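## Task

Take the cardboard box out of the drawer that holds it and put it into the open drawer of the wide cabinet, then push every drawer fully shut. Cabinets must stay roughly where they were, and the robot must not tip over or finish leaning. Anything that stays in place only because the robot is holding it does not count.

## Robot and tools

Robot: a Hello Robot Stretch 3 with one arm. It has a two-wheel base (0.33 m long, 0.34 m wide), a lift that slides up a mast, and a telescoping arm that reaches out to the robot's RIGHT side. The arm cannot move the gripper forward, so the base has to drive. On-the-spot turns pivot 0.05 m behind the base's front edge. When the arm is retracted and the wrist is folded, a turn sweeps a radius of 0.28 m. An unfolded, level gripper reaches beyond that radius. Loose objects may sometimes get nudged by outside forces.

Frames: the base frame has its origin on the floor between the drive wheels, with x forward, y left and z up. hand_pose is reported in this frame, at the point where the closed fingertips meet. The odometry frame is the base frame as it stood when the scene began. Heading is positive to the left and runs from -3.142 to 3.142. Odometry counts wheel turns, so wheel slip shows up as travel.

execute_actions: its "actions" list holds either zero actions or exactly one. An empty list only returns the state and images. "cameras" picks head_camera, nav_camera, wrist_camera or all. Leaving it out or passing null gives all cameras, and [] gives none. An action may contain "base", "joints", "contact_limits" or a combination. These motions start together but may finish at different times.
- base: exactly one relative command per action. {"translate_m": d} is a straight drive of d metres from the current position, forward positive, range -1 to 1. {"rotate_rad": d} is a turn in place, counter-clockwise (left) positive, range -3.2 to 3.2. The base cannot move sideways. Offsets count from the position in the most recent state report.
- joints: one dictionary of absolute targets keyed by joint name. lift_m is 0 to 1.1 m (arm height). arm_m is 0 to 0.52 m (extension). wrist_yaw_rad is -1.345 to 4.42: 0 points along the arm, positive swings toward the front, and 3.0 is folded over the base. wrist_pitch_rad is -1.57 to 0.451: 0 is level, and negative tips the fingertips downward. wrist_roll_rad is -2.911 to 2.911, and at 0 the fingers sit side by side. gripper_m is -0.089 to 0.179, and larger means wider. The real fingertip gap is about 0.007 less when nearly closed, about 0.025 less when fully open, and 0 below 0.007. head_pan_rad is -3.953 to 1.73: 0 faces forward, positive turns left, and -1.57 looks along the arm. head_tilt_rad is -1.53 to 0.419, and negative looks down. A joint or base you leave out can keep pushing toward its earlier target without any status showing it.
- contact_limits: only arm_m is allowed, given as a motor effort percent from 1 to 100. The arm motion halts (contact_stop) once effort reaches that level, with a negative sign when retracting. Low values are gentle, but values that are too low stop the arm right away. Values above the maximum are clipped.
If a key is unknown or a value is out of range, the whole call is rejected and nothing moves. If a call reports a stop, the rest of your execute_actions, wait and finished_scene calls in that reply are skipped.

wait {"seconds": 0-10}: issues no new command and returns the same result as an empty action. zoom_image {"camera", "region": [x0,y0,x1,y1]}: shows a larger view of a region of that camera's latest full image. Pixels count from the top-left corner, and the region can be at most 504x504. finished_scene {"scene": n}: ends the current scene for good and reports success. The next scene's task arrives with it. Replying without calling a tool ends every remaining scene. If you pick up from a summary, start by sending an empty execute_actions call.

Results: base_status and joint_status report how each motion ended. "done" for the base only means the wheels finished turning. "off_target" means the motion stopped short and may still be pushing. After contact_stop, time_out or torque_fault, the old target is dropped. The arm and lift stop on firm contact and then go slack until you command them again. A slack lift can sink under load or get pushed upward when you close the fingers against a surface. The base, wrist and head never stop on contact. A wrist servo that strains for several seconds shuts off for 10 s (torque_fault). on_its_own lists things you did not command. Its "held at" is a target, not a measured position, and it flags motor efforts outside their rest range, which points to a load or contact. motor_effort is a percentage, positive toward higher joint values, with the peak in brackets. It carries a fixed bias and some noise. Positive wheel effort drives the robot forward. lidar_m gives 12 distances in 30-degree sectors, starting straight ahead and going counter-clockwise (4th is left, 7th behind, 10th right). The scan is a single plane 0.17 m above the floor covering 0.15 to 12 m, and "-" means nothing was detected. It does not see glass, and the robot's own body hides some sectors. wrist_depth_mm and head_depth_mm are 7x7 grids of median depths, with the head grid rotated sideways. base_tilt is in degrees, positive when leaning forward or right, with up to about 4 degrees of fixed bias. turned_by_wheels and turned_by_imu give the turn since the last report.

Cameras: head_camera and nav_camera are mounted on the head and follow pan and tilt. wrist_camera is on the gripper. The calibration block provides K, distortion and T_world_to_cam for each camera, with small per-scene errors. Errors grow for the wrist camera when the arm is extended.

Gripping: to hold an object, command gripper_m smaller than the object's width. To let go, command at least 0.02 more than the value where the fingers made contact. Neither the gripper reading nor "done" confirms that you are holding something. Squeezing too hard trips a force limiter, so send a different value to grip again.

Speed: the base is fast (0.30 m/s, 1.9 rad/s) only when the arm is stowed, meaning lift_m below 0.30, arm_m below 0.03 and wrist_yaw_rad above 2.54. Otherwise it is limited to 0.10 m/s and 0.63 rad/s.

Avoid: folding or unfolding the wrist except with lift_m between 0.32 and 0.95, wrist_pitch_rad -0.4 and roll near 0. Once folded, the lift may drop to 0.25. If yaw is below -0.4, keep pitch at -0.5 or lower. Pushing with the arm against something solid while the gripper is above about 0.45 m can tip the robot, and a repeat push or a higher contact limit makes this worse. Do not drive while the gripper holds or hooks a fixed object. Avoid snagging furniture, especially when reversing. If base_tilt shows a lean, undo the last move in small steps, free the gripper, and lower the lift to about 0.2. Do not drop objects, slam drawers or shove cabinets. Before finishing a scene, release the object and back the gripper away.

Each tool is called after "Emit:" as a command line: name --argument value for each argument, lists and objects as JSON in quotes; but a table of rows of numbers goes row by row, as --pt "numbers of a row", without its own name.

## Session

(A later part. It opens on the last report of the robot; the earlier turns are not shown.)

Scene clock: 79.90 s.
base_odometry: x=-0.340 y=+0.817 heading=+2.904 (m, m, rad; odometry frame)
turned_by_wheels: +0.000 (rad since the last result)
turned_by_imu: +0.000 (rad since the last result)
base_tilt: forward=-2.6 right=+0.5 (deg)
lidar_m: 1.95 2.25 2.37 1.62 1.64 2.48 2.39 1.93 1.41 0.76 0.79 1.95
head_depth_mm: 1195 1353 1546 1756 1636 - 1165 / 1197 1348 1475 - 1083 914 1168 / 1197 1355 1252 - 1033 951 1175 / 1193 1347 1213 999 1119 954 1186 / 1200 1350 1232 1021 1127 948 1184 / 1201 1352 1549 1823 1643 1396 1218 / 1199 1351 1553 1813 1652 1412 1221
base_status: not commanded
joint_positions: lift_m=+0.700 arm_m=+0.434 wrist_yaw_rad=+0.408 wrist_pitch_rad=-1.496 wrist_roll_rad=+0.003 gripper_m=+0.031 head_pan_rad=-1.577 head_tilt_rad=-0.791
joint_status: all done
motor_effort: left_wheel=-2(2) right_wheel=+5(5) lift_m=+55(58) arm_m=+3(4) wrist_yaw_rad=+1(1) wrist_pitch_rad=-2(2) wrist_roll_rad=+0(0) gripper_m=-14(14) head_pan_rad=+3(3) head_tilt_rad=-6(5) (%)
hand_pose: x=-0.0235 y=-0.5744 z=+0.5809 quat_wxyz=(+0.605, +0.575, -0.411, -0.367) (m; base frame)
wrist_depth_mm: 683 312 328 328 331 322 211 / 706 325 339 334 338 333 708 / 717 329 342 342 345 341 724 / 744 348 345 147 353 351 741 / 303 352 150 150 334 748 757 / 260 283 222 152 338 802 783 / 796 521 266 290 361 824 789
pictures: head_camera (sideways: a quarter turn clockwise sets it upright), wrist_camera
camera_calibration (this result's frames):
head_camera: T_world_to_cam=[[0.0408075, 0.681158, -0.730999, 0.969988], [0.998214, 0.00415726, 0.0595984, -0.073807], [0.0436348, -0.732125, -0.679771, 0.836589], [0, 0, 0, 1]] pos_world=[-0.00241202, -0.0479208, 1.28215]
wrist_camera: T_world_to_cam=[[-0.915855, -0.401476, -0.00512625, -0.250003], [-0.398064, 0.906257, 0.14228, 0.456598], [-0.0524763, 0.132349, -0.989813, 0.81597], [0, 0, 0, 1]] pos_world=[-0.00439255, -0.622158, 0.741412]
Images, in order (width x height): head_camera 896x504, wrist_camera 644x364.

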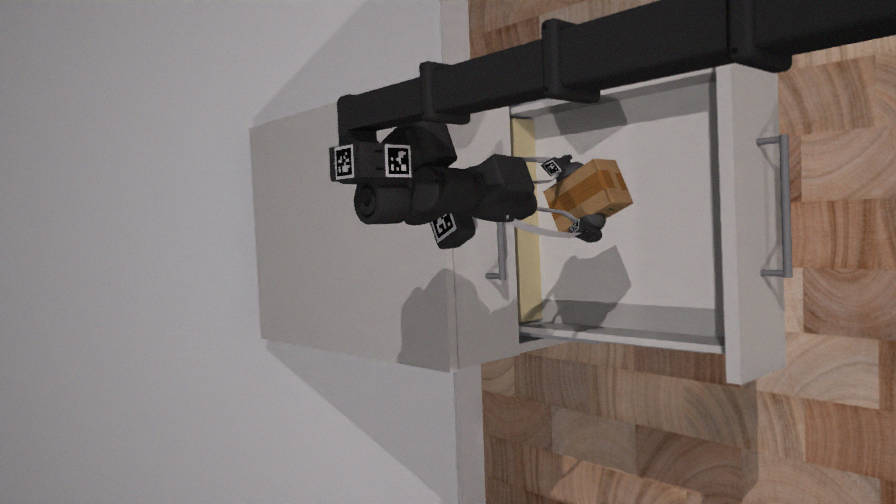

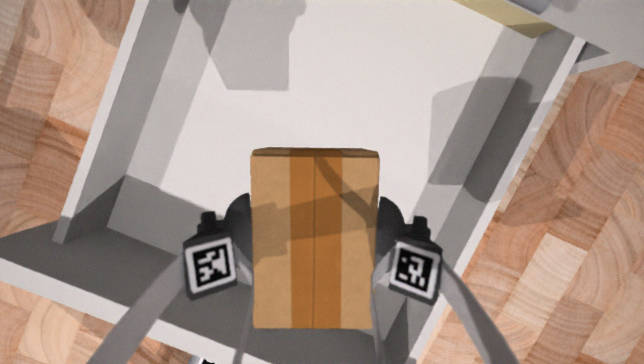

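Emit:
execute_actions --actions '[{"joints": {"arm_m": 0.2, "wrist_yaw_rad": 0.0}}]' --cameras '[]'

Emit:
execute_actions --actions '[{"base": {"rotate_rad": 2.189}, "joints": {"arm_m": 0.03}}]' --cameras '[]'

Emit:
execute_actions --actions '[{"base": {"translate_m": 1.0}, "joints": {"lift_m": 0.56}}]' --cameras '[]'

Emit:
execute_actions --actions '[{"base": {"translate_m": 0.368}}]' --cameras '[]'

Emit:
execute_actions --actions '[{"base": {"rotate_rad": 0.953}, "joints": {"head_tilt_rad": -0.95}}]'

Scene clock: 104.97 s.
base_odometry: x=-0.340 y=+0.817 heading=+2.904 (m, m, rad; odometry frame)
turned_by_wheels: +0.000 (rad since the last result)
turned_by_imu: +0.000 (rad since the last result)
base_tilt: forward=-2.6 right=+0.4 (deg)
lidar_m: 1.95 2.25 2.36 1.62 1.64 2.47 2.39 1.93 1.42 0.76 0.79 1.94
head_depth_mm: 1199 1342 1540 1762 1629 - 1163 / 1198 1352 1340 1002 - 838 1168 / 1193 1346 1204 1011 - - 1132 / 1198 1347 1215 1003 1123 957 1182 / 1198 1358 1229 1022 1130 946 1190 / 1202 1353 1550 1818 1640 1398 1217 / 1200 1350 1543 1812 1653 1408 1223
base_status: not commanded
joint_positions: lift_m=+0.700 arm_m=+0.200 wrist_yaw_rad=+0.001 wrist_pitch_rad=-1.496 wrist_roll_rad=+0.003 gripper_m=+0.031 head_pan_rad=-1.577 head_tilt_rad=-0.791
joint_status: all done
motor_effort: left_wheel=-2(2) right_wheel=+4(5) lift_m=+55(55) arm_m=-2(2) wrist_yaw_rad=-1(1) wrist_pitch_rad=-2(2) wrist_roll_rad=+0(0) gripper_m=-14(14) head_pan_rad=+4(5) head_tilt_rad=-6(6) (%)
hand_pose: x=-0.0216 y=-0.3404 z=+0.5809 quat_wxyz=(+0.518, +0.480, -0.519, -0.482) (m; base frame)
wrist_depth_mm: 686 330 326 328 329 327 701 / 273 234 236 235 333 302 718 / 715 714 751 300 723 733 719 / 718 749 729 146 753 747 787 / 749 770 150 149 748 776 759 / 754 767 465 153 - 781 790 / 784 791 795 156 809 811 819
pictures: none
No camera images: the call's "cameras" was empty. Leave "cameras" out to get every camera's image.

Scene clock: 109.37 s.
base_odometry: x=-0.340 y=+0.817 heading=-1.191 (m, m, rad; odometry frame)
turned_by_wheels: +2.189 (rad since the last result)
turned_by_imu: +2.225 (rad since the last result)
base_tilt: forward=-2.6 right=+0.5 (deg)
lidar_m: 1.69 2.42 2.39 1.75 0.78 0.76 1.47 2.11 1.95 2.25 2.42 1.62
head_depth_mm: 2217 2479 2393 1912 1578 1347 - / 2381 2627 2415 1917 1595 1361 - / 2488 2809 2435 1940 1614 1372 - / 2362 2522 2447 1954 1615 1377 1202 / 2216 2311 2486 1966 1633 1384 1209 / 2798 2991 2529 2000 1644 1398 1213 / 2629 2836 2554 2011 1658 1405 1220
base_status: done
joint_positions: lift_m=+0.700 arm_m=+0.030 wrist_yaw_rad=+0.001 wrist_pitch_rad=-1.496 wrist_roll_rad=+0.003 gripper_m=+0.031 head_pan_rad=-1.577 head_tilt_rad=-0.791
joint_status: all done
motor_effort: left_wheel=-2(6) right_wheel=+5(12) lift_m=+55(55) arm_m=-2(2) wrist_yaw_rad=-1(1) wrist_pitch_rad=-2(2) wrist_roll_rad=+0(0) gripper_m=-14(13) head_pan_rad=+4(3) head_tilt_rad=-5(6) (%)
hand_pose: x=-0.0216 y=-0.1704 z=+0.5809 quat_wxyz=(+0.518, +0.480, -0.519, -0.482) (m; base frame)
wrist_depth_mm: 695 688 692 682 703 695 727 / 693 708 716 721 724 718 730 / 724 724 737 739 730 724 742 / 747 736 742 146 731 741 760 / 736 762 150 149 764 756 762 / 787 778 464 153 - 775 794 / 779 794 782 155 802 807 819
pictures: none
No camera images: the call's "cameras" was empty. Leave "cameras" out to get every camera's image.

Scene clock: 120.30 s.
base_odometry: x=+0.031 y=-0.112 heading=-1.191 (m, m, rad; odometry frame)
turned_by_wheels: +0.000 (rad since the last result)
turned_by_imu: -0.002 (rad since the last result)
base_tilt: forward=-2.7 right=+0.4 (deg)
lidar_m: 0.81 1.82 1.79 1.93 2.20 1.62 1.69 2.57 2.37 2.04 0.78 0.77
head_depth_mm: 2179 2328 2392 1909 1579 1348 1210 / 2871 2945 2423 1917 1580 1359 1210 / 2696 2980 2452 1931 1601 1368 1215 / 2370 2639 2462 1948 1611 1375 1201 / 2112 2295 2421 1953 1621 1383 1209 / 1885 2050 2232 1993 1648 1399 1215 / 1711 1851 2000 2005 1649 1373 1224
base_status: done
joint_positions: lift_m=+0.560 arm_m=+0.030 wrist_yaw_rad=+0.001 wrist_pitch_rad=-1.496 wrist_roll_rad=+0.003 gripper_m=+0.031 head_pan_rad=-1.577 head_tilt_rad=-0.791
joint_status: all done
motor_effort: left_wheel=-2(3) right_wheel=+4(12) lift_m=+26(48) arm_m=-2(2) wrist_yaw_rad=-1(1) wrist_pitch_rad=-2(2) wrist_roll_rad=+0(0) gripper_m=-14(13) head_pan_rad=+4(4) head_tilt_rad=-5(6) (%)
hand_pose: x=-0.0216 y=-0.1703 z=+0.4418 quat_wxyz=(+0.518, +0.480, -0.519, -0.482) (m; base frame)
wrist_depth_mm: 555 558 564 568 574 569 577 / 561 566 592 578 562 593 583 / 584 579 589 590 584 602 590 / 593 596 601 147 607 608 610 / 604 607 150 149 - 632 636 / 619 635 389 153 - 625 645 / 639 641 645 155 - 661 650
pictures: none
No camera images: the call's "cameras" was empty. Leave "cameras" out to get every camera's image.

Scene clock: 124.93 s.
base_odometry: x=+0.167 y=-0.453 heading=-1.191 (m, m, rad; odometry frame)
turned_by_wheels: +0.000 (rad since the last result)
turned_by_imu: -0.001 (rad since the last result)
base_tilt: forward=-2.6 right=+0.4 (deg)
lidar_m: 0.49 1.59 1.56 1.70 2.51 1.97 2.01 2.84 2.50 0.61 0.47 0.46
head_depth_mm: 2945 3136 2390 1914 1582 1351 1201 / 2532 2874 2412 1909 1600 1362 1212 / 2195 2489 2432 1945 1611 1376 1217 / 1902 2127 2304 1945 1619 1348 1200 / 1689 1848 2048 1960 1632 1111 1175 / 1530 1658 1808 1915 1640 1324 1020 / 1384 1494 1622 1097 1192 1289 928
base_status: done
joint_positions: lift_m=+0.560 arm_m=+0.030 wrist_yaw_rad=+0.001 wrist_pitch_rad=-1.496 wrist_roll_rad=+0.003 gripper_m=+0.031 head_pan_rad=-1.577 head_tilt_rad=-0.791
joint_status: not commanded
motor_effort: left_wheel=-2(2) right_wheel=+4(8) lift_m=+26(26) arm_m=-2(2) wrist_yaw_rad=-1(1) wrist_pitch_rad=-2(2) wrist_roll_rad=+0(0) gripper_m=-13(13) head_pan_rad=+4(4) head_tilt_rad=-6(7) (%)
hand_pose: x=-0.0216 y=-0.1703 z=+0.4418 quat_wxyz=(+0.518, +0.480, -0.519, -0.482) (m; base frame)
wrist_depth_mm: 409 553 569 561 579 583 570 / 449 575 583 593 585 582 583 / 507 590 588 598 598 591 587 / 599 594 601 146 612 612 621 / 601 616 150 149 - 623 626 / 624 633 397 153 - 632 641 / 635 646 648 156 - 661 653
pictures: none
No camera images: the call's "cameras" was empty. Leave "cameras" out to get every camera's image.

Scene clock: 127.40 s.
base_odometry: x=+0.167 y=-0.453 heading=-0.238 (m, m, rad; odometry frame)
turned_by_wheels: +0.953 (rad since the last result)
turned_by_imu: +0.969 (rad since the last result)
base_tilt: forward=-2.6 right=+0.4 (deg)
lidar_m: 1.56 1.65 2.28 2.25 1.97 2.85 2.50 0.66 0.48 0.46 0.48 1.62
head_depth_mm: 699 809 958 1237 1350 1156 - / 698 808 959 1180 1374 1149 - / 698 807 956 1173 1374 1145 - / 696 803 951 1170 1367 1201 1154 / 695 802 952 1161 1367 1199 1159 / 702 800 949 1162 1358 1193 1170 / 706 799 946 1206 1254 1246 1171
base_status: done
joint_positions: lift_m=+0.560 arm_m=+0.030 wrist_yaw_rad=+0.001 wrist_pitch_rad=-1.496 wrist_roll_rad=+0.003 gripper_m=+0.031 head_pan_rad=-1.577 head_tilt_rad=-0.938
joint_status: all done
motor_effort: left_wheel=-2(5) right_wheel=+5(10) lift_m=+26(26) arm_m=-2(2) wrist_yaw_rad=-1(1) wrist_pitch_rad=-2(2) wrist_roll_rad=+0(0) gripper_m=-13(14) head_pan_rad=+4(4) head_tilt_rad=-8(28) (%)
hand_pose: x=-0.0216 y=-0.1703 z=+0.4418 quat_wxyz=(+0.518, +0.480, -0.519, -0.482) (m; base frame)
wrist_depth_mm: 567 569 572 562 571 567 569 / 578 571 589 572 583 584 588 / 582 596 588 589 591 589 593 / 600 606 588 147 597 606 589 / 614 608 150 150 - 622 629 / 626 637 386 152 - 624 661 / 643 645 641 155 - 647 653
pictures: head_camera (sideways: a quarter turn clockwise sets it upright), nav_camera (sideways: a quarter turn counterclockwise sets it upright), wrist_camera
camera_calibration (this result's frames):
head_camera: T_world_to_cam=[[0.0413938, 0.781233, -0.622866, 0.829078], [0.998162, -0.00471223, 0.0604246, -0.0748708], [0.0442706, -0.624222, -0.779992, 0.966921], [0, 0, 0, 1]] pos_world=[-0.00239171, -0.0444827, 1.27512]
nav_camera: T_world_to_cam=[[-0.00312004, -0.774506, 0.632559, -0.781372], [-0.999984, -0.000602273, -0.00566975, 0.0655958], [0.00477223, -0.632566, -0.774492, 0.964333], [0, 0, 0, 1]] pos_world=[0.0585548, 0.00486667, 1.2415]
wrist_camera: T_world_to_cam=[[-0.999968, -0.006107, -0.00512641, -0.021248], [-0.00677569, 0.989757, 0.1426, 0.133488], [0.00420304, 0.142631, -0.989767, 0.627849], [0, 0, 0, 1]] pos_world=[-0.0229818, -0.221801, 0.60228]
Images, in order (width x height): head_camera 896x504, nav_camera 672x504, wrist_camera 644x364.

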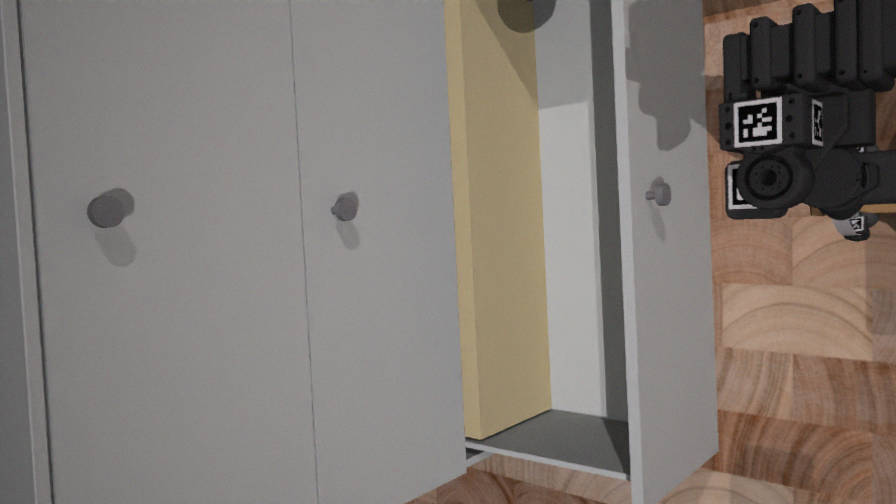

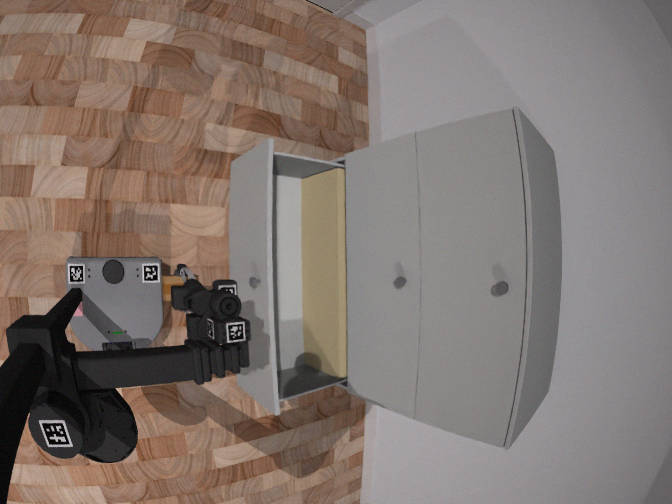

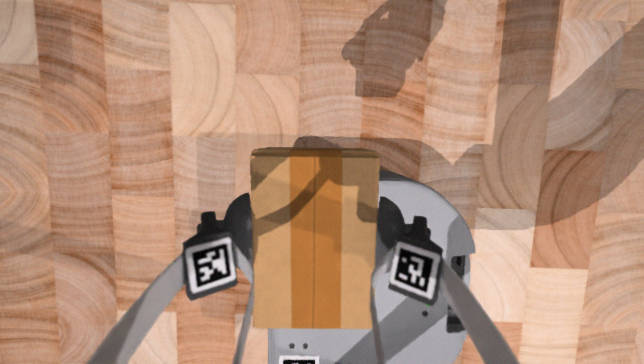

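Emit:
execute_actions --actions '[{"joints": {"arm_m": 0.43}}]' --cameras '["wrist_camera"]'

Emit:
execute_actions --actions '[{"joints": {"lift_m": 0.28}}]' --cameras '["head_camera", "wrist_camera"]'

Scene clock: 139.93 s.
base_odometry: x=+0.167 y=-0.453 heading=-0.238 (m, m, rad; odometry frame)
turned_by_wheels: +0.000 (rad since the last result)
turned_by_imu: +0.000 (rad since the last result)
base_tilt: forward=-2.7 right=+0.5 (deg)
lidar_m: 1.56 1.65 2.28 2.24 1.97 2.85 2.50 0.66 0.48 0.46 0.48 1.62
head_depth_mm: 699 806 957 1241 1357 1157 - / 698 808 942 1233 1357 1209 1139 / 697 807 929 - 1328 1213 1141 / 696 804 954 1175 1359 1202 1146 / 694 804 950 1169 1363 1201 1153 / 701 799 951 1169 1351 1200 1160 / 707 799 948 1200 1259 1243 1171
base_status: not commanded
joint_positions: lift_m=+0.560 arm_m=+0.430 wrist_yaw_rad=+0.000 wrist_pitch_rad=-1.496 wrist_roll_rad=+0.003 gripper_m=+0.031 head_pan_rad=-1.577 head_tilt_rad=-0.938
joint_status: all done
motor_effort: left_wheel=-2(2) right_wheel=+5(5) lift_m=+26(26) arm_m=+4(4) wrist_yaw_rad=+0(1) wrist_pitch_rad=-2(2) wrist_roll_rad=+0(0) gripper_m=-14(13) head_pan_rad=+4(4) head_tilt_rad=-7(7) (%)
hand_pose: x=-0.0216 y=-0.5698 z=+0.4418 quat_wxyz=(+0.518, +0.480, -0.519, -0.482) (m; base frame)
wrist_depth_mm: 454 487 489 477 478 478 440 / 498 529 522 520 516 528 479 / 490 529 539 525 533 519 482 / 500 534 545 146 545 540 476 / 455 470 151 150 456 483 433 / 303 304 209 152 271 315 316 / 255 255 642 628 653 260 261
pictures: wrist_camera
camera_calibration (this result's frames):
wrist_camera: T_world_to_cam=[[-0.999975, -0.00482375, -0.00512654, -0.0229503], [-0.00550568, 0.989761, 0.142626, 0.528907], [0.00438606, 0.142651, -0.989763, 0.684843], [0, 0, 0, 1]] pos_world=[-0.0230415, -0.621296, 0.602279]
Images, in order (width x height): wrist_camera 644x364.

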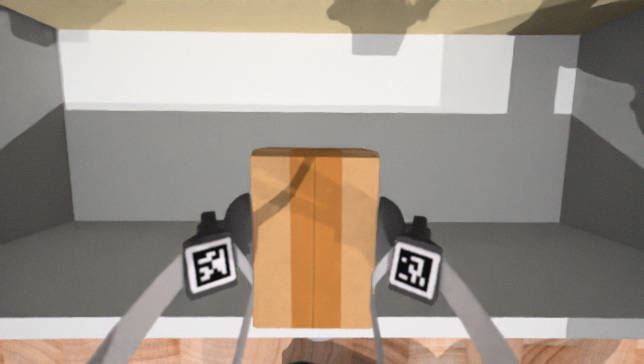

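Scene clock: 143.30 s.
base_odometry: x=+0.167 y=-0.453 heading=-0.238 (m, m, rad; odometry frame)
turned_by_wheels: +0.000 (rad since the last result)
turned_by_imu: +0.000 (rad since the last result)
base_tilt: forward=-2.7 right=+0.5 (deg)
lidar_m: 1.56 1.65 2.29 2.24 1.98 2.85 2.50 0.66 0.48 0.46 0.48 1.61
head_depth_mm: 700 809 959 1237 1357 1207 1132 / 698 808 957 1177 1366 1214 1138 / 696 803 954 1172 1201 1216 1143 / 695 805 953 1171 1368 1213 1152 / 695 801 950 1169 1367 1197 1156 / 700 800 947 1164 1354 1199 1162 / 707 798 947 1199 1264 1245 1164
base_status: not commanded
joint_positions: lift_m=+0.280 arm_m=+0.430 wrist_yaw_rad=+0.000 wrist_pitch_rad=-1.496 wrist_roll_rad=+0.003 gripper_m=+0.031 head_pan_rad=-1.577 head_tilt_rad=-0.938
joint_status: all done
motor_effort: left_wheel=-2(2) right_wheel=+4(4) lift_m=+27(27) arm_m=+4(4) wrist_yaw_rad=+0(0) wrist_pitch_rad=-2(2) wrist_roll_rad=+0(0) gripper_m=-14(14) head_pan_rad=+3(4) head_tilt_rad=-6(7) (%)
hand_pose: x=-0.0216 y=-0.5698 z=+0.1618 quat_wxyz=(+0.518, +0.480, -0.519, -0.482) (m; base frame)
wrist_depth_mm: 241 241 240 244 244 246 243 / 247 248 249 248 249 250 252 / 251 251 255 253 254 256 257 / 259 257 256 146 261 261 261 / 263 261 150 150 263 268 267 / 268 268 211 153 271 272 272 / 227 224 216 206 227 231 231
pictures: head_camera (sideways: a quarter turn clockwise sets it upright), wrist_camera
camera_calibration (this result's frames):
head_camera: T_world_to_cam=[[0.041394, 0.781261, -0.62283, 0.829031], [0.998162, -0.00471498, 0.0604246, -0.0748709], [0.0442708, -0.624186, -0.78002, 0.966957], [0, 0, 0, 1]] pos_world=[-0.0023917, -0.0444815, 1.27512]
wrist_camera: T_world_to_cam=[[-0.999975, -0.00482383, -0.00512654, -0.0243858], [-0.00550576, 0.989761, 0.142626, 0.568843], [0.00438604, 0.142651, -0.989763, 0.407708], [0, 0, 0, 1]] pos_world=[-0.0230415, -0.621296, 0.322277]
Images, in order (width x height): head_camera 896x504, wrist_camera 644x364.

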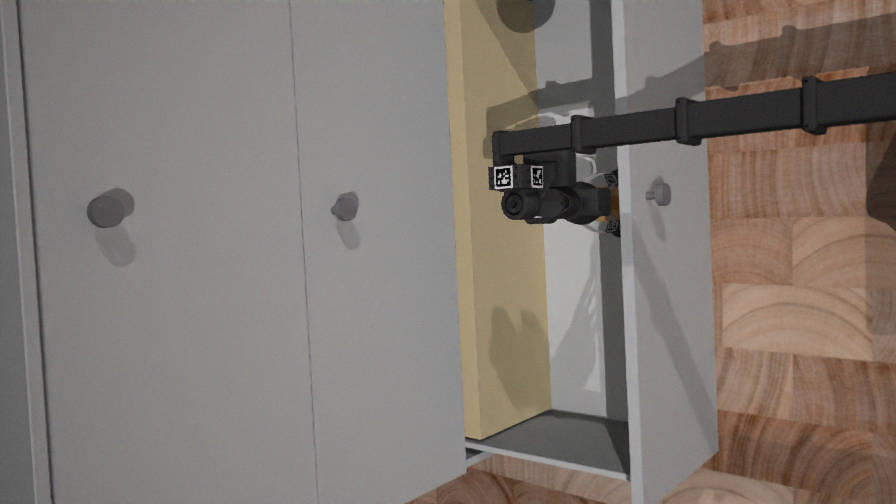

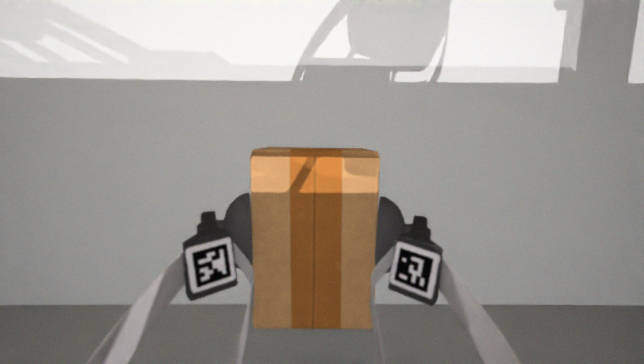

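Emit:
execute_actions --actions '[{"joints": {"lift_m": 0.232}}]' --cameras '[]'

Emit:
execute_actions --actions '[{"joints": {"gripper_m": 0.12}}]' --cameras '["wrist_camera"]'

Emit:
execute_actions --actions '[{"joints": {"lift_m": 0.53}}]' --cameras '["wrist_camera"]'

Emit:
execute_actions --actions '[{"joints": {"arm_m": 0.0, "gripper_m": 0.0}}]' --cameras '[]'

Scene clock: 150.90 s.
base_odometry: x=+0.167 y=-0.453 heading=-0.238 (m, m, rad; odometry frame)
turned_by_wheels: +0.000 (rad since the last result)
turned_by_imu: +0.000 (rad since the last result)
base_tilt: forward=-2.6 right=+0.5 (deg)
lidar_m: 1.56 1.65 2.29 2.24 1.97 2.85 2.50 0.66 0.48 0.46 0.48 1.61
head_depth_mm: 700 810 961 1240 1367 1203 1131 / 698 808 959 1176 1369 1153 1150 / 696 807 952 1179 1150 1215 1143 / 695 802 953 1170 1361 1207 1149 / 694 802 948 1169 1364 1202 1157 / 701 799 949 1164 1352 1191 1167 / 706 798 946 1199 1265 1247 1170
base_status: not commanded
joint_positions: lift_m=+0.232 arm_m=+0.430 wrist_yaw_rad=+0.000 wrist_pitch_rad=-1.496 wrist_roll_rad=+0.003 gripper_m=+0.031 head_pan_rad=-1.577 head_tilt_rad=-0.938
joint_status: all done
motor_effort: left_wheel=-2(2) right_wheel=+5(5) lift_m=+26(25) arm_m=+4(3) wrist_yaw_rad=+0(1) wrist_pitch_rad=-2(2) wrist_roll_rad=+0(0) gripper_m=-14(14) head_pan_rad=+4(4) head_tilt_rad=-8(7) (%)
hand_pose: x=-0.0216 y=-0.5698 z=+0.1138 quat_wxyz=(+0.518, +0.480, -0.519, -0.482) (m; base frame)
wrist_depth_mm: 197 198 197 198 200 199 199 / 201 202 203 202 203 204 205 / 205 206 206 207 209 208 209 / 208 209 210 146 212 211 213 / 214 214 150 149 215 218 217 / 219 219 187 153 224 220 222 / 221 222 215 205 225 226 228
pictures: none
No camera images: the call's "cameras" was empty. Leave "cameras" out to get every camera's image.

Scene clock: 152.30 s.
base_odometry: x=+0.167 y=-0.453 heading=-0.238 (m, m, rad; odometry frame)
turned_by_wheels: +0.000 (rad since the last result)
turned_by_imu: +0.000 (rad since the last result)
base_tilt: forward=-2.6 right=+0.4 (deg)
lidar_m: 1.56 1.65 2.28 2.24 1.97 2.85 2.51 0.66 0.48 0.46 0.48 1.62
head_depth_mm: 699 809 961 1236 1359 1202 1136 / 696 808 959 1174 1362 1153 1153 / 697 803 955 1171 - 1211 1146 / 696 803 953 1170 1361 1210 1150 / 694 803 952 1170 1370 1201 1154 / 701 800 949 1161 1354 1192 1166 / 708 800 945 1195 1260 1246 1173
base_status: not commanded
joint_positions: lift_m=+0.232 arm_m=+0.430 wrist_yaw_rad=+0.000 wrist_pitch_rad=-1.496 wrist_roll_rad=+0.003 gripper_m=+0.120 head_pan_rad=-1.577 head_tilt_rad=-0.938
joint_status: all done
motor_effort: left_wheel=-2(2) right_wheel=+5(4) lift_m=+26(26) arm_m=+4(4) wrist_yaw_rad=+0(0) wrist_pitch_rad=-2(2) wrist_roll_rad=+0(0) gripper_m=+1(81) head_pan_rad=+5(3) head_tilt_rad=-8(8) (%)
hand_pose: x=-0.0216 y=-0.5698 z=+0.1138 quat_wxyz=(+0.518, +0.480, -0.519, -0.482) (m; base frame)
wrist_depth_mm: 197 198 198 199 199 199 200 / 200 201 204 204 203 202 204 / 204 205 208 207 208 209 209 / 210 210 209 160 212 212 213 / 213 214 215 165 216 218 219 / 219 221 219 169 221 223 223 / 221 221 225 225 224 226 229
pictures: wrist_camera
camera_calibration (this result's frames):
wrist_camera: T_world_to_cam=[[-0.999975, -0.00482391, -0.00512655, -0.0246319], [-0.00550583, 0.989761, 0.142626, 0.575689], [0.00438604, 0.142651, -0.989763, 0.360207], [0, 0, 0, 1]] pos_world=[-0.0230415, -0.621297, 0.274285]
Images, in order (width x height): wrist_camera 644x364.

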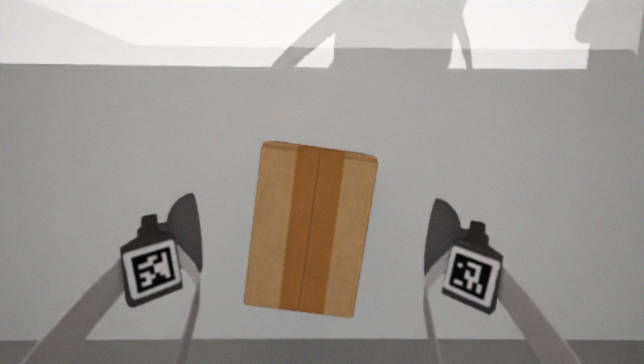

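Scene clock: 155.83 s.
base_odometry: x=+0.167 y=-0.453 heading=-0.238 (m, m, rad; odometry frame)
turned_by_wheels: +0.000 (rad since the last result)
turned_by_imu: +0.000 (rad since the last result)
base_tilt: forward=-2.6 right=+0.5 (deg)
lidar_m: 1.56 1.65 2.29 2.24 1.97 2.86 2.50 0.66 0.48 0.46 0.48 1.62
head_depth_mm: 700 808 959 1237 1365 1158 - / 697 807 957 1139 1365 1212 1138 / 697 804 931 - 1361 1219 1140 / 695 804 953 1174 1362 1202 1149 / 696 801 949 1166 1367 1197 1158 / 700 800 951 1162 1364 1193 1157 / 704 800 949 1200 1261 1246 1164
base_status: not commanded
joint_positions: lift_m=+0.530 arm_m=+0.430 wrist_yaw_rad=+0.000 wrist_pitch_rad=-1.496 wrist_roll_rad=+0.003 gripper_m=+0.120 head_pan_rad=-1.577 head_tilt_rad=-0.938
joint_status: all done
motor_effort: left_wheel=-2(2) right_wheel=+5(4) lift_m=+54(56) arm_m=+3(4) wrist_yaw_rad=+0(0) wrist_pitch_rad=-2(2) wrist_roll_rad=+0(0) gripper_m=+0(1) head_pan_rad=+4(4) head_tilt_rad=-7(8) (%)
hand_pose: x=-0.0216 y=-0.5698 z=+0.4109 quat_wxyz=(+0.518, +0.480, -0.519, -0.482) (m; base frame)
wrist_depth_mm: 449 479 482 477 472 473 439 / 489 487 483 492 494 499 481 / 484 494 501 498 504 505 480 / 503 515 515 501 517 514 482 / 453 510 462 478 476 494 444 / 305 267 305 308 309 335 312 / 238 227 227 228 229 229 230
pictures: wrist_camera
camera_calibration (this result's frames):
wrist_camera: T_world_to_cam=[[-0.999975, -0.00482389, -0.00512654, -0.0231087], [-0.00550581, 0.989761, 0.142626, 0.533312], [0.00438604, 0.142651, -0.989763, 0.654299], [0, 0, 0, 1]] pos_world=[-0.0230415, -0.6213, 0.571418]
Images, in order (width x height): wrist_camera 644x364.

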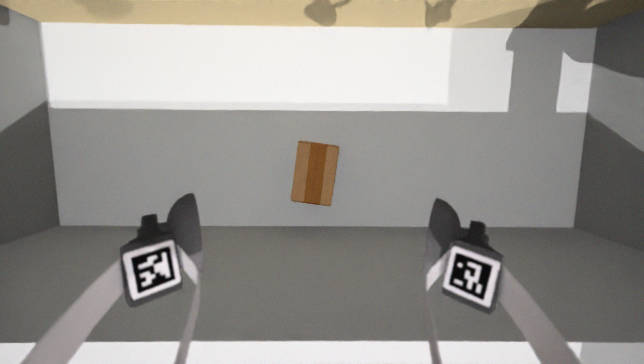

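Scene clock: 160.20 s.
base_odometry: x=+0.167 y=-0.453 heading=-0.238 (m, m, rad; odometry frame)
turned_by_wheels: +0.000 (rad since the last result)
turned_by_imu: +0.000 (rad since the last result)
base_tilt: forward=-2.6 right=+0.4 (deg)
lidar_m: 1.56 1.65 2.28 2.24 1.97 2.85 2.51 0.66 0.48 0.46 0.48 1.62
head_depth_mm: 699 811 958 1235 1353 1204 1177 / 699 807 957 1179 1365 1209 - / 697 807 955 1172 1372 1210 - / 696 803 952 1173 1364 1205 1149 / 695 805 950 1167 1372 1199 1154 / 703 802 949 1167 1357 1193 1161 / 705 800 946 1198 1256 1245 1169
base_status: not commanded
joint_positions: lift_m=+0.530 arm_m=+0.000 wrist_yaw_rad=+0.000 wrist_pitch_rad=-1.496 wrist_roll_rad=+0.003 gripper_m=+0.000 head_pan_rad=-1.577 head_tilt_rad=-0.938
joint_status: all done
motor_effort: left_wheel=-2(2) right_wheel=+5(5) lift_m=+54(54) arm_m=-2(2) wrist_yaw_rad=+0(0) wrist_pitch_rad=-2(2) wrist_roll_rad=+0(0) gripper_m=-2(81) head_pan_rad=+4(4) head_tilt_rad=-7(7) (%)
hand_pose: x=-0.0216 y=-0.1403 z=+0.4109 quat_wxyz=(+0.518, +0.480, -0.519, -0.482) (m; base frame)
wrist_depth_mm: 540 532 540 541 531 540 540 / 534 541 542 548 556 556 556 / 562 549 568 553 562 569 572 / 579 572 573 - - 568 582 / 584 595 591 - - 589 582 / 585 586 596 - - 595 606 / 614 615 608 - - 612 604
pictures: none
No camera images: the call's "cameras" was empty. Leave "cameras" out to get every camera's image.

Emit:
execute_actions --actions '[{"joints": {"wrist_pitch_rad": 0.0, "lift_m": 0.215}}]' --cameras '["wrist_camera"]'

Scene clock: 169.23 s.
base_odometry: x=+0.167 y=-0.453 heading=-0.238 (m, m, rad; odometry frame)
turned_by_wheels: +0.000 (rad since the last result)
turned_by_imu: +0.000 (rad since the last result)
base_tilt: forward=-2.6 right=+0.4 (deg)
lidar_m: 1.56 1.65 2.28 2.23 1.97 2.84 2.50 0.66 0.48 0.46 0.48 1.62
head_depth_mm: 700 809 963 1238 1356 1204 1134 / 696 806 956 1174 1372 1209 1153 / 698 805 956 1171 1367 1216 1157 / 695 803 954 1167 1361 1211 1151 / 695 802 951 1166 1368 1200 1158 / 702 802 949 1168 1360 1194 1164 / 704 797 945 1192 1258 1250 1167
base_status: not commanded
joint_positions: lift_m=+0.215 arm_m=+0.000 wrist_yaw_rad=+0.000 wrist_pitch_rad=-0.022 wrist_roll_rad=+0.003 gripper_m=+0.000 head_pan_rad=-1.577 head_tilt_rad=-0.938
joint_status: all done
motor_effort: left_wheel=-2(2) right_wheel=+4(5) lift_m=+25(48) arm_m=-2(2) wrist_yaw_rad=+0(0) wrist_pitch_rad=+10(8) wrist_roll_rad=+0(0) gripper_m=-2(2) head_pan_rad=+4(4) head_tilt_rad=-6(8) (%)
hand_pose: x=-0.0214 y=-0.4008 z=+0.3243 quat_wxyz=(+0.706, +0.008, -0.708, -0.008) (m; base frame)
wrist_depth_mm: 478 495 484 485 493 502 502 / 499 506 501 506 512 514 519 / 569 639 521 525 524 627 - / 214 214 216 219 219 222 224 / 222 224 225 - 229 230 231 / 232 234 234 239 236 241 244 / 239 243 245 249 249 251 251
pictures: wrist_camera
camera_calibration (this result's frames):
wrist_camera: T_world_to_cam=[[-0.999965, -0.00663459, 0.00517889, -0.0265597], [-0.00661022, 0.238185, -0.971197, 0.438348], [0.00520996, -0.971197, -0.238221, -0.145753], [0, 0, 0, 1]] pos_world=[-0.0229018, -0.246139, 0.391139]
Images, in order (width x height): wrist_camera 644x364.

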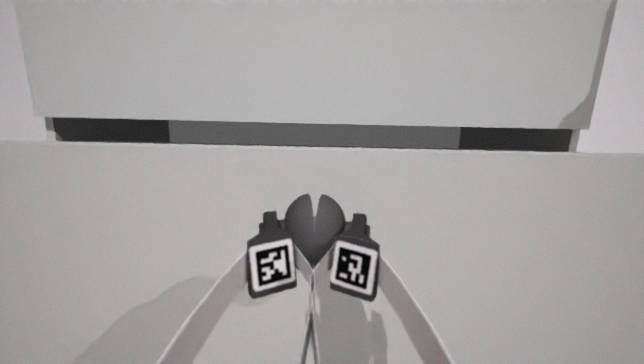

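Emit:
execute_actions --actions '[{"joints": {"arm_m": 0.4}, "contact_limits": {"arm_m": 28}}]' --cameras '["head_camera", "nav_camera"]'

Scene clock: 176.80 s.
base_odometry: x=+0.167 y=-0.453 heading=-0.238 (m, m, rad; odometry frame)
turned_by_wheels: +0.000 (rad since the last result)
turned_by_imu: -0.009 (rad since the last result)
base_tilt: forward=-2.6 right=+0.5 (deg)
lidar_m: 1.56 1.64 2.26 2.31 1.97 2.84 2.50 1.82 0.81 0.78 0.80 1.62
head_depth_mm: 703 810 966 1187 1404 1262 1132 / 700 808 960 1185 1406 1269 1151 / 698 806 956 1180 1406 1272 1142 / 697 803 952 1170 1402 1280 1148 / 695 801 951 1164 1415 1298 1155 / 700 801 946 1165 1420 1301 1163 / 703 798 942 1152 1487 1308 1167
base_status: not commanded
joint_positions: lift_m=+0.215 arm_m=+0.332 wrist_yaw_rad=+0.021 wrist_pitch_rad=-0.015 wrist_roll_rad=+0.005 gripper_m=+0.000 head_pan_rad=-1.576 head_tilt_rad=-0.940
joint_status: arm_m contact_stop (moved +0.332 of +0.400)
on_its_own: arm_m is slack since a contact_stop, until your next command for it (your +0.400 is given up); wrist_yaw_rad is at rest, and its effort (-17) is outside its rest range (-12 to +12)
motor_effort: left_wheel=+3(6) right_wheel=-10(17) lift_m=+25(25) arm_m=+1(35) wrist_yaw_rad=-17(18) wrist_pitch_rad=+7(10) wrist_roll_rad=+0(1) gripper_m=-5(9) head_pan_rad=+4(4) head_tilt_rad=-7(7) (%)
contact_limits: arm_m 28 (drawing in: default 23, maximum 38; extending or still: default 33, maximum 54)
hand_pose: x=-0.0160 y=-0.7329 z=+0.3263 quat_wxyz=(+0.706, +0.013, -0.708, +0.002) (m; base frame)
wrist_depth_mm: 184 184 184 185 185 185 186 / 191 190 192 191 192 192 193 / 197 198 196 198 199 200 199 / 203 205 205 205 204 206 207 / 214 212 214 - 214 215 215 / 219 220 222 224 222 223 223 / 226 229 231 231 231 233 232
pictures: head_camera (sideways: a quarter turn clockwise sets it upright), nav_camera (sideways: a quarter turn counterclockwise sets it upright)
camera_calibration (this result's frames):
head_camera: T_world_to_cam=[[0.0410915, 0.782062, -0.621844, 0.827749], [0.998163, -0.0043992, 0.060426, -0.0748726], [0.0445213, -0.623185, -0.780806, 0.967978], [0, 0, 0, 1]] pos_world=[-0.00237405, -0.044451, 1.27506]
nav_camera: T_world_to_cam=[[-0.00282043, -0.775333, 0.631547, -0.780055], [-0.999983, -0.000987531, -0.00567821, 0.0656068], [0.00502617, -0.631552, -0.775317, 0.965405], [0, 0, 0, 1]] pos_world=[0.0585533, 0.00496613, 1.24151]
Images, in order (width x height): head_camera 896x504, nav_camera 672x504.

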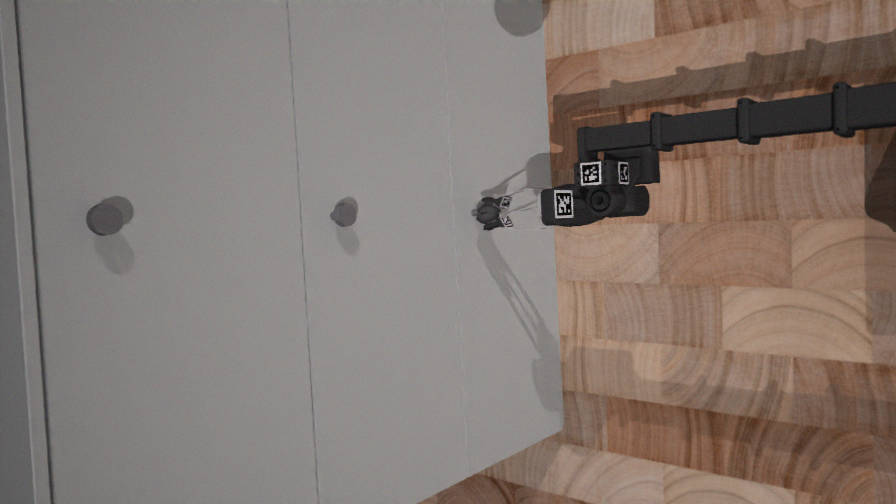

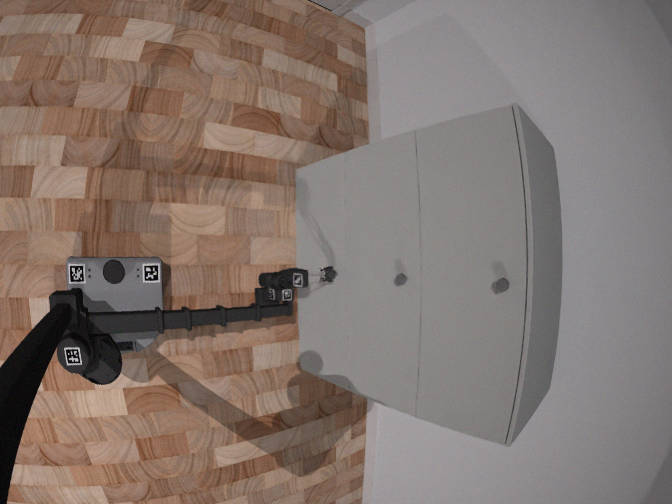

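Emit:
execute_actions --actions '[{"joints": {"arm_m": 0.0, "wrist_pitch_rad": -0.4, "lift_m": 0.33, "wrist_yaw_rad": 0.0, "head_tilt_rad": -0.8}}]' --cameras '[]'

Emit:
execute_actions --actions '[{"base": {"rotate_rad": 2.224}, "joints": {"wrist_yaw_rad": 3.0}}]' --cameras '[]'

Emit:
execute_actions --actions '[{"joints": {"lift_m": 0.28}}]' --cameras '[]'

Emit:
execute_actions --actions '[{"base": {"translate_m": 1.0}}]' --cameras '[]'

Emit:
execute_actions --actions '[{"base": {"translate_m": 0.303}}]' --cameras '[]'

Emit:
execute_actions --actions '[{"base": {"rotate_rad": 0.918}, "joints": {"lift_m": 0.33}}]' --cameras '[]'

Emit:
execute_actions --actions '[{"joints": {"wrist_yaw_rad": 0.0}}]' --cameras '[]'

Emit:
execute_actions --actions '[{"joints": {"wrist_pitch_rad": 0.0, "lift_m": 0.286}}]' --cameras '["head_camera", "wrist_camera"]'

Scene clock: 199.93 s.
base_odometry: x=+0.167 y=-0.453 heading=-0.238 (m, m, rad; odometry frame)
turned_by_wheels: +0.000 (rad since the last result)
turned_by_imu: -0.001 (rad since the last result)
base_tilt: forward=-2.7 right=+0.4 (deg)
lidar_m: 1.56 1.65 2.26 2.31 1.97 2.85 2.50 1.81 0.81 0.78 0.80 1.62
head_depth_mm: 886 754 866 1018 1234 1345 1178 / 909 752 863 1014 1229 1350 1183 / 925 752 863 1011 1224 1359 1209 / 945 747 860 1009 1222 1363 1198 / 965 749 859 1005 1217 1381 1199 / 992 760 854 1002 1216 1371 1211 / 1011 759 854 1000 1290 1387 1214
base_status: not commanded
joint_positions: lift_m=+0.330 arm_m=+0.000 wrist_yaw_rad=+0.000 wrist_pitch_rad=-0.413 wrist_roll_rad=+0.005 gripper_m=+0.000 head_pan_rad=-1.576 head_tilt_rad=-0.804
joint_status: all done
motor_effort: left_wheel=+0(3) right_wheel=+1(11) lift_m=+54(54) arm_m=-2(1) wrist_yaw_rad=+0(18) wrist_pitch_rad=+6(6) wrist_roll_rad=-1(1) gripper_m=-2(4) head_pan_rad=+4(3) head_tilt_rad=+3(23) (%)
hand_pose: x=-0.0214 y=-0.3703 z=+0.3434 quat_wxyz=(+0.691, +0.145, -0.693, -0.145) (m; base frame)
wrist_depth_mm: 482 478 474 476 482 486 499 / 527 523 516 533 525 533 - / 863 575 579 578 584 594 - / 768 639 631 637 663 671 814 / 614 647 653 - 657 668 684 / 531 537 536 521 547 543 552 / 474 460 471 462 475 477 486
pictures: none
No camera images: the call's "cameras" was empty. Leave "cameras" out to get every camera's image.

Scene clock: 204.40 s.
base_odometry: x=+0.167 y=-0.453 heading=+1.986 (m, m, rad; odometry frame)
turned_by_wheels: +2.224 (rad since the last result)
turned_by_imu: +2.261 (rad since the last result)
base_tilt: forward=-2.6 right=+0.4 (deg)
lidar_m: 2.05 2.85 2.50 1.61 0.79 0.78 0.84 1.56 1.56 1.73 2.49 1.97
head_depth_mm: 1497 1653 1861 1876 1562 1345 1177 / 1579 1771 2006 1878 1577 1356 1188 / 1679 1921 2156 1898 1587 1354 1190 / 1816 2093 2329 1923 1600 1370 1195 / 1964 2300 2420 1945 1613 1380 1204 / 2177 2532 2466 1968 1634 1397 1211 / 2388 2772 2486 1980 1647 1392 1219
base_status: done
joint_positions: lift_m=+0.330 arm_m=+0.000 wrist_yaw_rad=+2.998 wrist_pitch_rad=-0.413 wrist_roll_rad=+0.005 gripper_m=+0.000 head_pan_rad=-1.576 head_tilt_rad=-0.804
joint_status: all done
motor_effort: left_wheel=-2(5) right_wheel=+5(11) lift_m=+54(54) arm_m=-2(2) wrist_yaw_rad=+1(2) wrist_pitch_rad=+6(6) wrist_roll_rad=+0(1) gripper_m=-2(2) head_pan_rad=+3(5) head_tilt_rad=+2(2) (%)
hand_pose: x=+0.0109 y=+0.0775 z=+0.3434 quat_wxyz=(+0.195, +0.702, +0.095, +0.679) (m; base frame)
wrist_depth_mm: 630 - - - - - - / 658 - - - - - - / 684 786 - - - - - / 704 782 789 801 794 820 842 / 620 622 649 - 654 657 676 / 538 535 - 521 548 543 556 / 469 - - 466 479 481 471
pictures: none
No camera images: the call's "cameras" was empty. Leave "cameras" out to get every camera's image.

Scene clock: 205.67 s.
base_odometry: x=+0.167 y=-0.453 heading=+1.986 (m, m, rad; odometry frame)
turned_by_wheels: +0.000 (rad since the last result)
turned_by_imu: +0.000 (rad since the last result)
base_tilt: forward=-2.6 right=+0.4 (deg)
lidar_m: 2.04 2.85 2.51 1.61 0.79 0.78 0.84 1.57 1.56 1.73 2.50 1.97
head_depth_mm: 1489 1665 1860 1866 1570 1340 1174 / 1578 1789 2019 1891 1578 1356 1182 / 1699 1927 2177 1913 1591 1360 1191 / 1814 2096 2313 1924 1595 1364 1196 / 1971 2285 2435 1946 1604 1373 1195 / 2166 2534 2470 1978 1618 1389 1207 / 2390 2795 2504 1987 1636 1397 1219
base_status: not commanded
joint_positions: lift_m=+0.280 arm_m=+0.000 wrist_yaw_rad=+2.998 wrist_pitch_rad=-0.413 wrist_roll_rad=+0.005 gripper_m=+0.000 head_pan_rad=-1.576 head_tilt_rad=-0.804
joint_status: all done
motor_effort: left_wheel=-2(2) right_wheel=+5(5) lift_m=+26(49) arm_m=-2(2) wrist_yaw_rad=+1(1) wrist_pitch_rad=+6(6) wrist_roll_rad=-1(1) gripper_m=-2(2) head_pan_rad=+3(3) head_tilt_rad=+3(3) (%)
hand_pose: x=+0.0108 y=+0.0775 z=+0.2942 quat_wxyz=(+0.195, +0.702, +0.095, +0.679) (m; base frame)
wrist_depth_mm: 612 - - - - - - / 660 - - - - - - / 664 787 925 912 929 953 974 / 656 676 710 699 726 740 743 / 559 561 584 - 596 586 593 / 472 496 - - 489 498 504 / - - - - 413 426 432
pictures: none
No camera images: the call's "cameras" was empty. Leave "cameras" out to get every camera's image.

Scene clock: 210.70 s.
base_odometry: x=-0.235 y=+0.462 heading=+1.985 (m, m, rad; odometry frame)
turned_by_wheels: +0.000 (rad since the last result)
turned_by_imu: -0.001 (rad since the last result)
base_tilt: forward=-2.6 right=+0.4 (deg)
lidar_m: 1.84 2.43 2.11 2.20 2.09 1.59 1.71 2.22 2.20 2.11 1.70 1.09
head_depth_mm: 2112 2305 2335 1868 1560 1342 1177 / 2229 2497 2344 1899 1571 1346 1187 / 2403 2703 2379 1912 1588 1359 1191 / 2378 2682 2441 1925 1596 1364 1195 / 2158 2383 2436 1944 1604 1383 1207 / 1937 2122 2301 1978 1638 1386 1213 / 1782 1919 2120 1971 1636 1396 1222
base_status: done
joint_positions: lift_m=+0.280 arm_m=+0.000 wrist_yaw_rad=+2.999 wrist_pitch_rad=-0.413 wrist_roll_rad=+0.005 gripper_m=+0.000 head_pan_rad=-1.576 head_tilt_rad=-0.804
joint_status: not commanded
motor_effort: left_wheel=-2(4) right_wheel=+4(13) lift_m=+26(25) arm_m=-2(2) wrist_yaw_rad=+0(1) wrist_pitch_rad=+6(6) wrist_roll_rad=+0(0) gripper_m=-3(3) head_pan_rad=+4(4) head_tilt_rad=+3(3) (%)
hand_pose: x=+0.0107 y=+0.0775 z=+0.2942 quat_wxyz=(+0.195, +0.702, +0.095, +0.679) (m; base frame)
wrist_depth_mm: - - - - - - - / - - - - - - - / 862 878 920 934 957 971 939 / 698 693 687 693 734 748 740 / 556 565 600 - 586 597 592 / 475 491 - - 499 498 495 / - - - - 421 423 429
pictures: none
No camera images: the call's "cameras" was empty. Leave "cameras" out to get every camera's image.

Scene clock: 213.37 s.
base_odometry: x=-0.357 y=+0.739 heading=+1.985 (m, m, rad; odometry frame)
turned_by_wheels: +0.000 (rad since the last result)
turned_by_imu: -0.001 (rad since the last result)
base_tilt: forward=-2.6 right=+0.4 (deg)
lidar_m: 1.58 2.15 1.94 2.20 2.33 1.86 1.97 2.42 2.39 1.82 0.85 0.84
head_depth_mm: 2281 2546 2338 1872 1572 1344 1180 / 2457 2732 2366 1893 1588 1346 1185 / 2324 2625 2388 1899 1583 1353 1187 / 2064 2292 2390 1937 1591 1370 1197 / 1846 2025 2218 1956 1622 1378 1206 / 1665 1821 2009 1962 1617 1380 1211 / 1520 1655 1799 1910 1625 924 1175
base_status: done
joint_positions: lift_m=+0.280 arm_m=+0.000 wrist_yaw_rad=+2.999 wrist_pitch_rad=-0.413 wrist_roll_rad=+0.005 gripper_m=+0.000 head_pan_rad=-1.576 head_tilt_rad=-0.804
joint_status: not commanded
motor_effort: left_wheel=-2(5) right_wheel=+5(13) lift_m=+25(26) arm_m=-2(2) wrist_yaw_rad=+1(0) wrist_pitch_rad=+6(6) wrist_roll_rad=-1(1) gripper_m=-3(2) head_pan_rad=+3(4) head_tilt_rad=+3(3) (%)
hand_pose: x=+0.0107 y=+0.0775 z=+0.2941 quat_wxyz=(+0.195, +0.702, +0.095, +0.679) (m; base frame)
wrist_depth_mm: - - - - - - - / - - - - - - - / 882 877 900 885 916 938 973 / 674 682 708 692 716 731 727 / 561 578 607 - 580 598 586 / 474 493 - - 494 496 504 / - - - - 430 426 432
pictures: none
No camera images: the call's "cameras" was empty. Leave "cameras" out to get every camera's image.

Scene clock: 215.63 s.
base_odometry: x=-0.357 y=+0.739 heading=+2.903 (m, m, rad; odometry frame)
turned_by_wheels: +0.918 (rad since the last result)
turned_by_imu: +0.932 (rad since the last result)
base_tilt: forward=-2.6 right=+0.4 (deg)
lidar_m: 1.94 2.20 2.39 1.86 1.89 2.46 2.39 2.02 1.49 0.84 1.51 2.09
head_depth_mm: 1266 1436 1645 1819 1572 1320 1173 / 1271 1418 1205 1099 1070 950 1184 / 1278 1414 1180 1069 1099 919 1187 / 1270 1420 1192 1098 1108 953 1194 / 1280 1422 1249 1127 1169 1015 1205 / 1277 1446 1660 1877 1628 1382 1212 / 1289 1453 1680 1867 1640 1392 1218
base_status: done
joint_positions: lift_m=+0.330 arm_m=+0.000 wrist_yaw_rad=+2.999 wrist_pitch_rad=-0.414 wrist_roll_rad=+0.005 gripper_m=+0.000 head_pan_rad=-1.576 head_tilt_rad=-0.803
joint_status: all done
motor_effort: left_wheel=-2(7) right_wheel=+6(12) lift_m=+54(57) arm_m=-2(2) wrist_yaw_rad=+0(1) wrist_pitch_rad=+6(6) wrist_roll_rad=-1(1) gripper_m=-2(2) head_pan_rad=+3(4) head_tilt_rad=+2(3) (%)
hand_pose: x=+0.0107 y=+0.0775 z=+0.3432 quat_wxyz=(+0.195, +0.702, +0.095, +0.679) (m; base frame)
wrist_depth_mm: - - - - - - - / - - - - - - - / - 962 - - - - - / 766 778 794 803 781 827 826 / 622 632 666 - 657 651 674 / 528 529 - - 542 561 565 / 462 - - 467 475 473 479
pictures: none
No camera images: the call's "cameras" was empty. Leave "cameras" out to get every camera's image.

Scene clock: 218.13 s.
base_odometry: x=-0.357 y=+0.739 heading=+2.903 (m, m, rad; odometry frame)
turned_by_wheels: +0.000 (rad since the last result)
turned_by_imu: +0.000 (rad since the last result)
base_tilt: forward=-2.6 right=+0.5 (deg)
lidar_m: 1.94 2.20 2.39 1.85 1.89 2.47 2.39 2.03 1.49 0.84 1.51 2.09
head_depth_mm: 1272 1431 1631 1818 1561 1316 1172 / 1269 1418 1214 1099 1066 950 1183 / 1277 1412 1178 1074 1104 917 1206 / 1277 1427 1188 1101 1109 1014 1195 / 1280 1423 1244 1133 1170 1017 1210 / 1279 1451 1670 1866 1620 1385 1215 / 1284 1457 1667 1881 1632 1391 1217
base_status: not commanded
joint_positions: lift_m=+0.330 arm_m=+0.000 wrist_yaw_rad=+0.002 wrist_pitch_rad=-0.414 wrist_roll_rad=+0.005 gripper_m=+0.000 head_pan_rad=-1.576 head_tilt_rad=-0.803
joint_status: all done
motor_effort: left_wheel=-2(2) right_wheel=+5(5) lift_m=+54(54) arm_m=-2(1) wrist_yaw_rad=-1(3) wrist_pitch_rad=+6(6) wrist_roll_rad=-1(1) gripper_m=-3(2) head_pan_rad=+4(4) head_tilt_rad=+3(3) (%)
hand_pose: x=-0.0211 y=-0.3701 z=+0.3432 quat_wxyz=(+0.691, +0.146, -0.693, -0.145) (m; base frame)
wrist_depth_mm: 225 224 224 224 223 224 234 / 251 245 246 245 245 245 - / 980 - 661 659 694 - - / 770 773 740 716 754 794 829 / 619 651 628 - 639 651 668 / 538 529 533 521 541 556 565 / 463 464 467 470 474 473 484
pictures: none
No camera images: the call's "cameras" was empty. Leave "cameras" out to get every camera's image.

Scene clock: 219.37 s.
base_odometry: x=-0.357 y=+0.739 heading=+2.903 (m, m, rad; odometry frame)
turned_by_wheels: +0.000 (rad since the last result)
turned_by_imu: +0.000 (rad since the last result)
base_tilt: forward=-2.6 right=+0.5 (deg)
lidar_m: 1.94 2.20 2.39 1.85 1.89 2.47 2.39 2.02 1.49 0.84 1.51 2.08
head_depth_mm: 1275 1432 1647 1821 1567 1313 1178 / 1275 1419 1213 1100 1068 952 1189 / 1279 1412 1176 1074 1099 918 1188 / 1275 1417 1189 1103 1109 1014 1198 / 1283 1427 1244 1128 1168 1017 1207 / 1284 1447 1667 1872 1623 1386 1214 / 1282 1454 1662 1881 1637 1390 1218
base_status: not commanded
joint_positions: lift_m=+0.286 arm_m=+0.000 wrist_yaw_rad=+0.002 wrist_pitch_rad=-0.023 wrist_roll_rad=+0.005 gripper_m=+0.000 head_pan_rad=-1.576 head_tilt_rad=-0.803
joint_status: all done
motor_effort: left_wheel=-2(2) right_wheel=+5(5) lift_m=+25(48) arm_m=-2(2) wrist_yaw_rad=-2(1) wrist_pitch_rad=+10(11) wrist_roll_rad=-1(0) gripper_m=-2(2) head_pan_rad=+2(3) head_tilt_rad=+3(3) (%)
hand_pose: x=-0.0210 y=-0.4008 z=+0.3951 quat_wxyz=(+0.706, +0.009, -0.708, -0.008) (m; base frame)
wrist_depth_mm: - - 550 552 552 - - / 243 242 242 243 240 243 - / 254 249 248 247 250 250 - / - 258 259 259 259 260 - / - - 652 - 634 - - / 807 830 727 661 837 857 885 / 640 635 640 652 669 675 666
pictures: head_camera (sideways: a quarter turn clockwise sets it upright), wrist_camera
camera_calibration (this result's frames):
head_camera: T_world_to_cam=[[0.0405893, 0.690191, -0.722488, 0.958898], [0.998208, 0.00380921, 0.0597182, -0.073962], [0.0439691, -0.723617, -0.6888, 0.84833], [0, 0, 0, 1]] pos_world=[-0.00239183, -0.0476754, 1.28154]
wrist_camera: T_world_to_cam=[[-0.999961, -0.00797658, 0.0038599, -0.0265928], [-0.00565433, 0.238961, -0.971013, 0.507357], [0.006823, -0.970996, -0.238997, -0.128436], [0, 0, 0, 1]] pos_world=[-0.0228467, -0.246161, 0.462057]
Images, in order (width x height): head_camera 896x504, wrist_camera 644x364.

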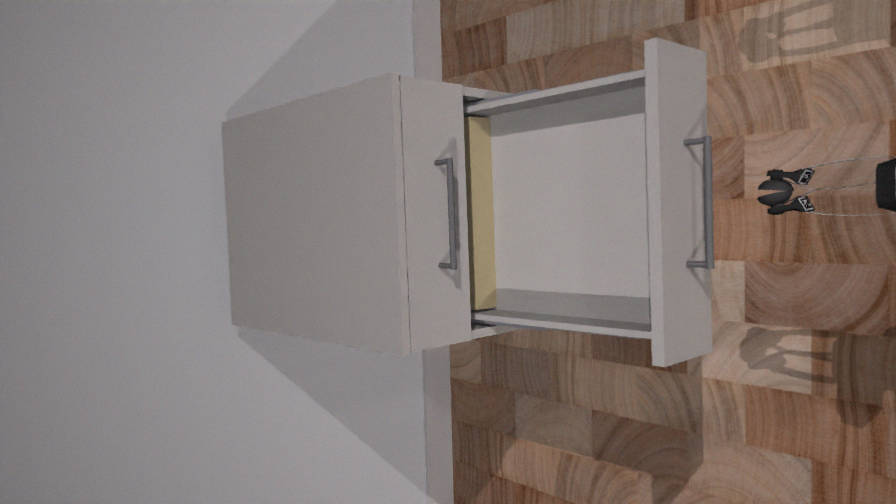

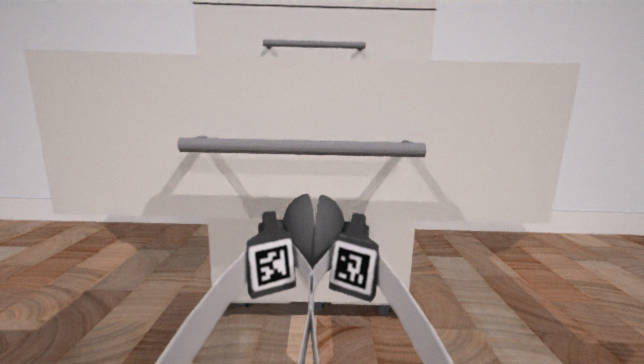

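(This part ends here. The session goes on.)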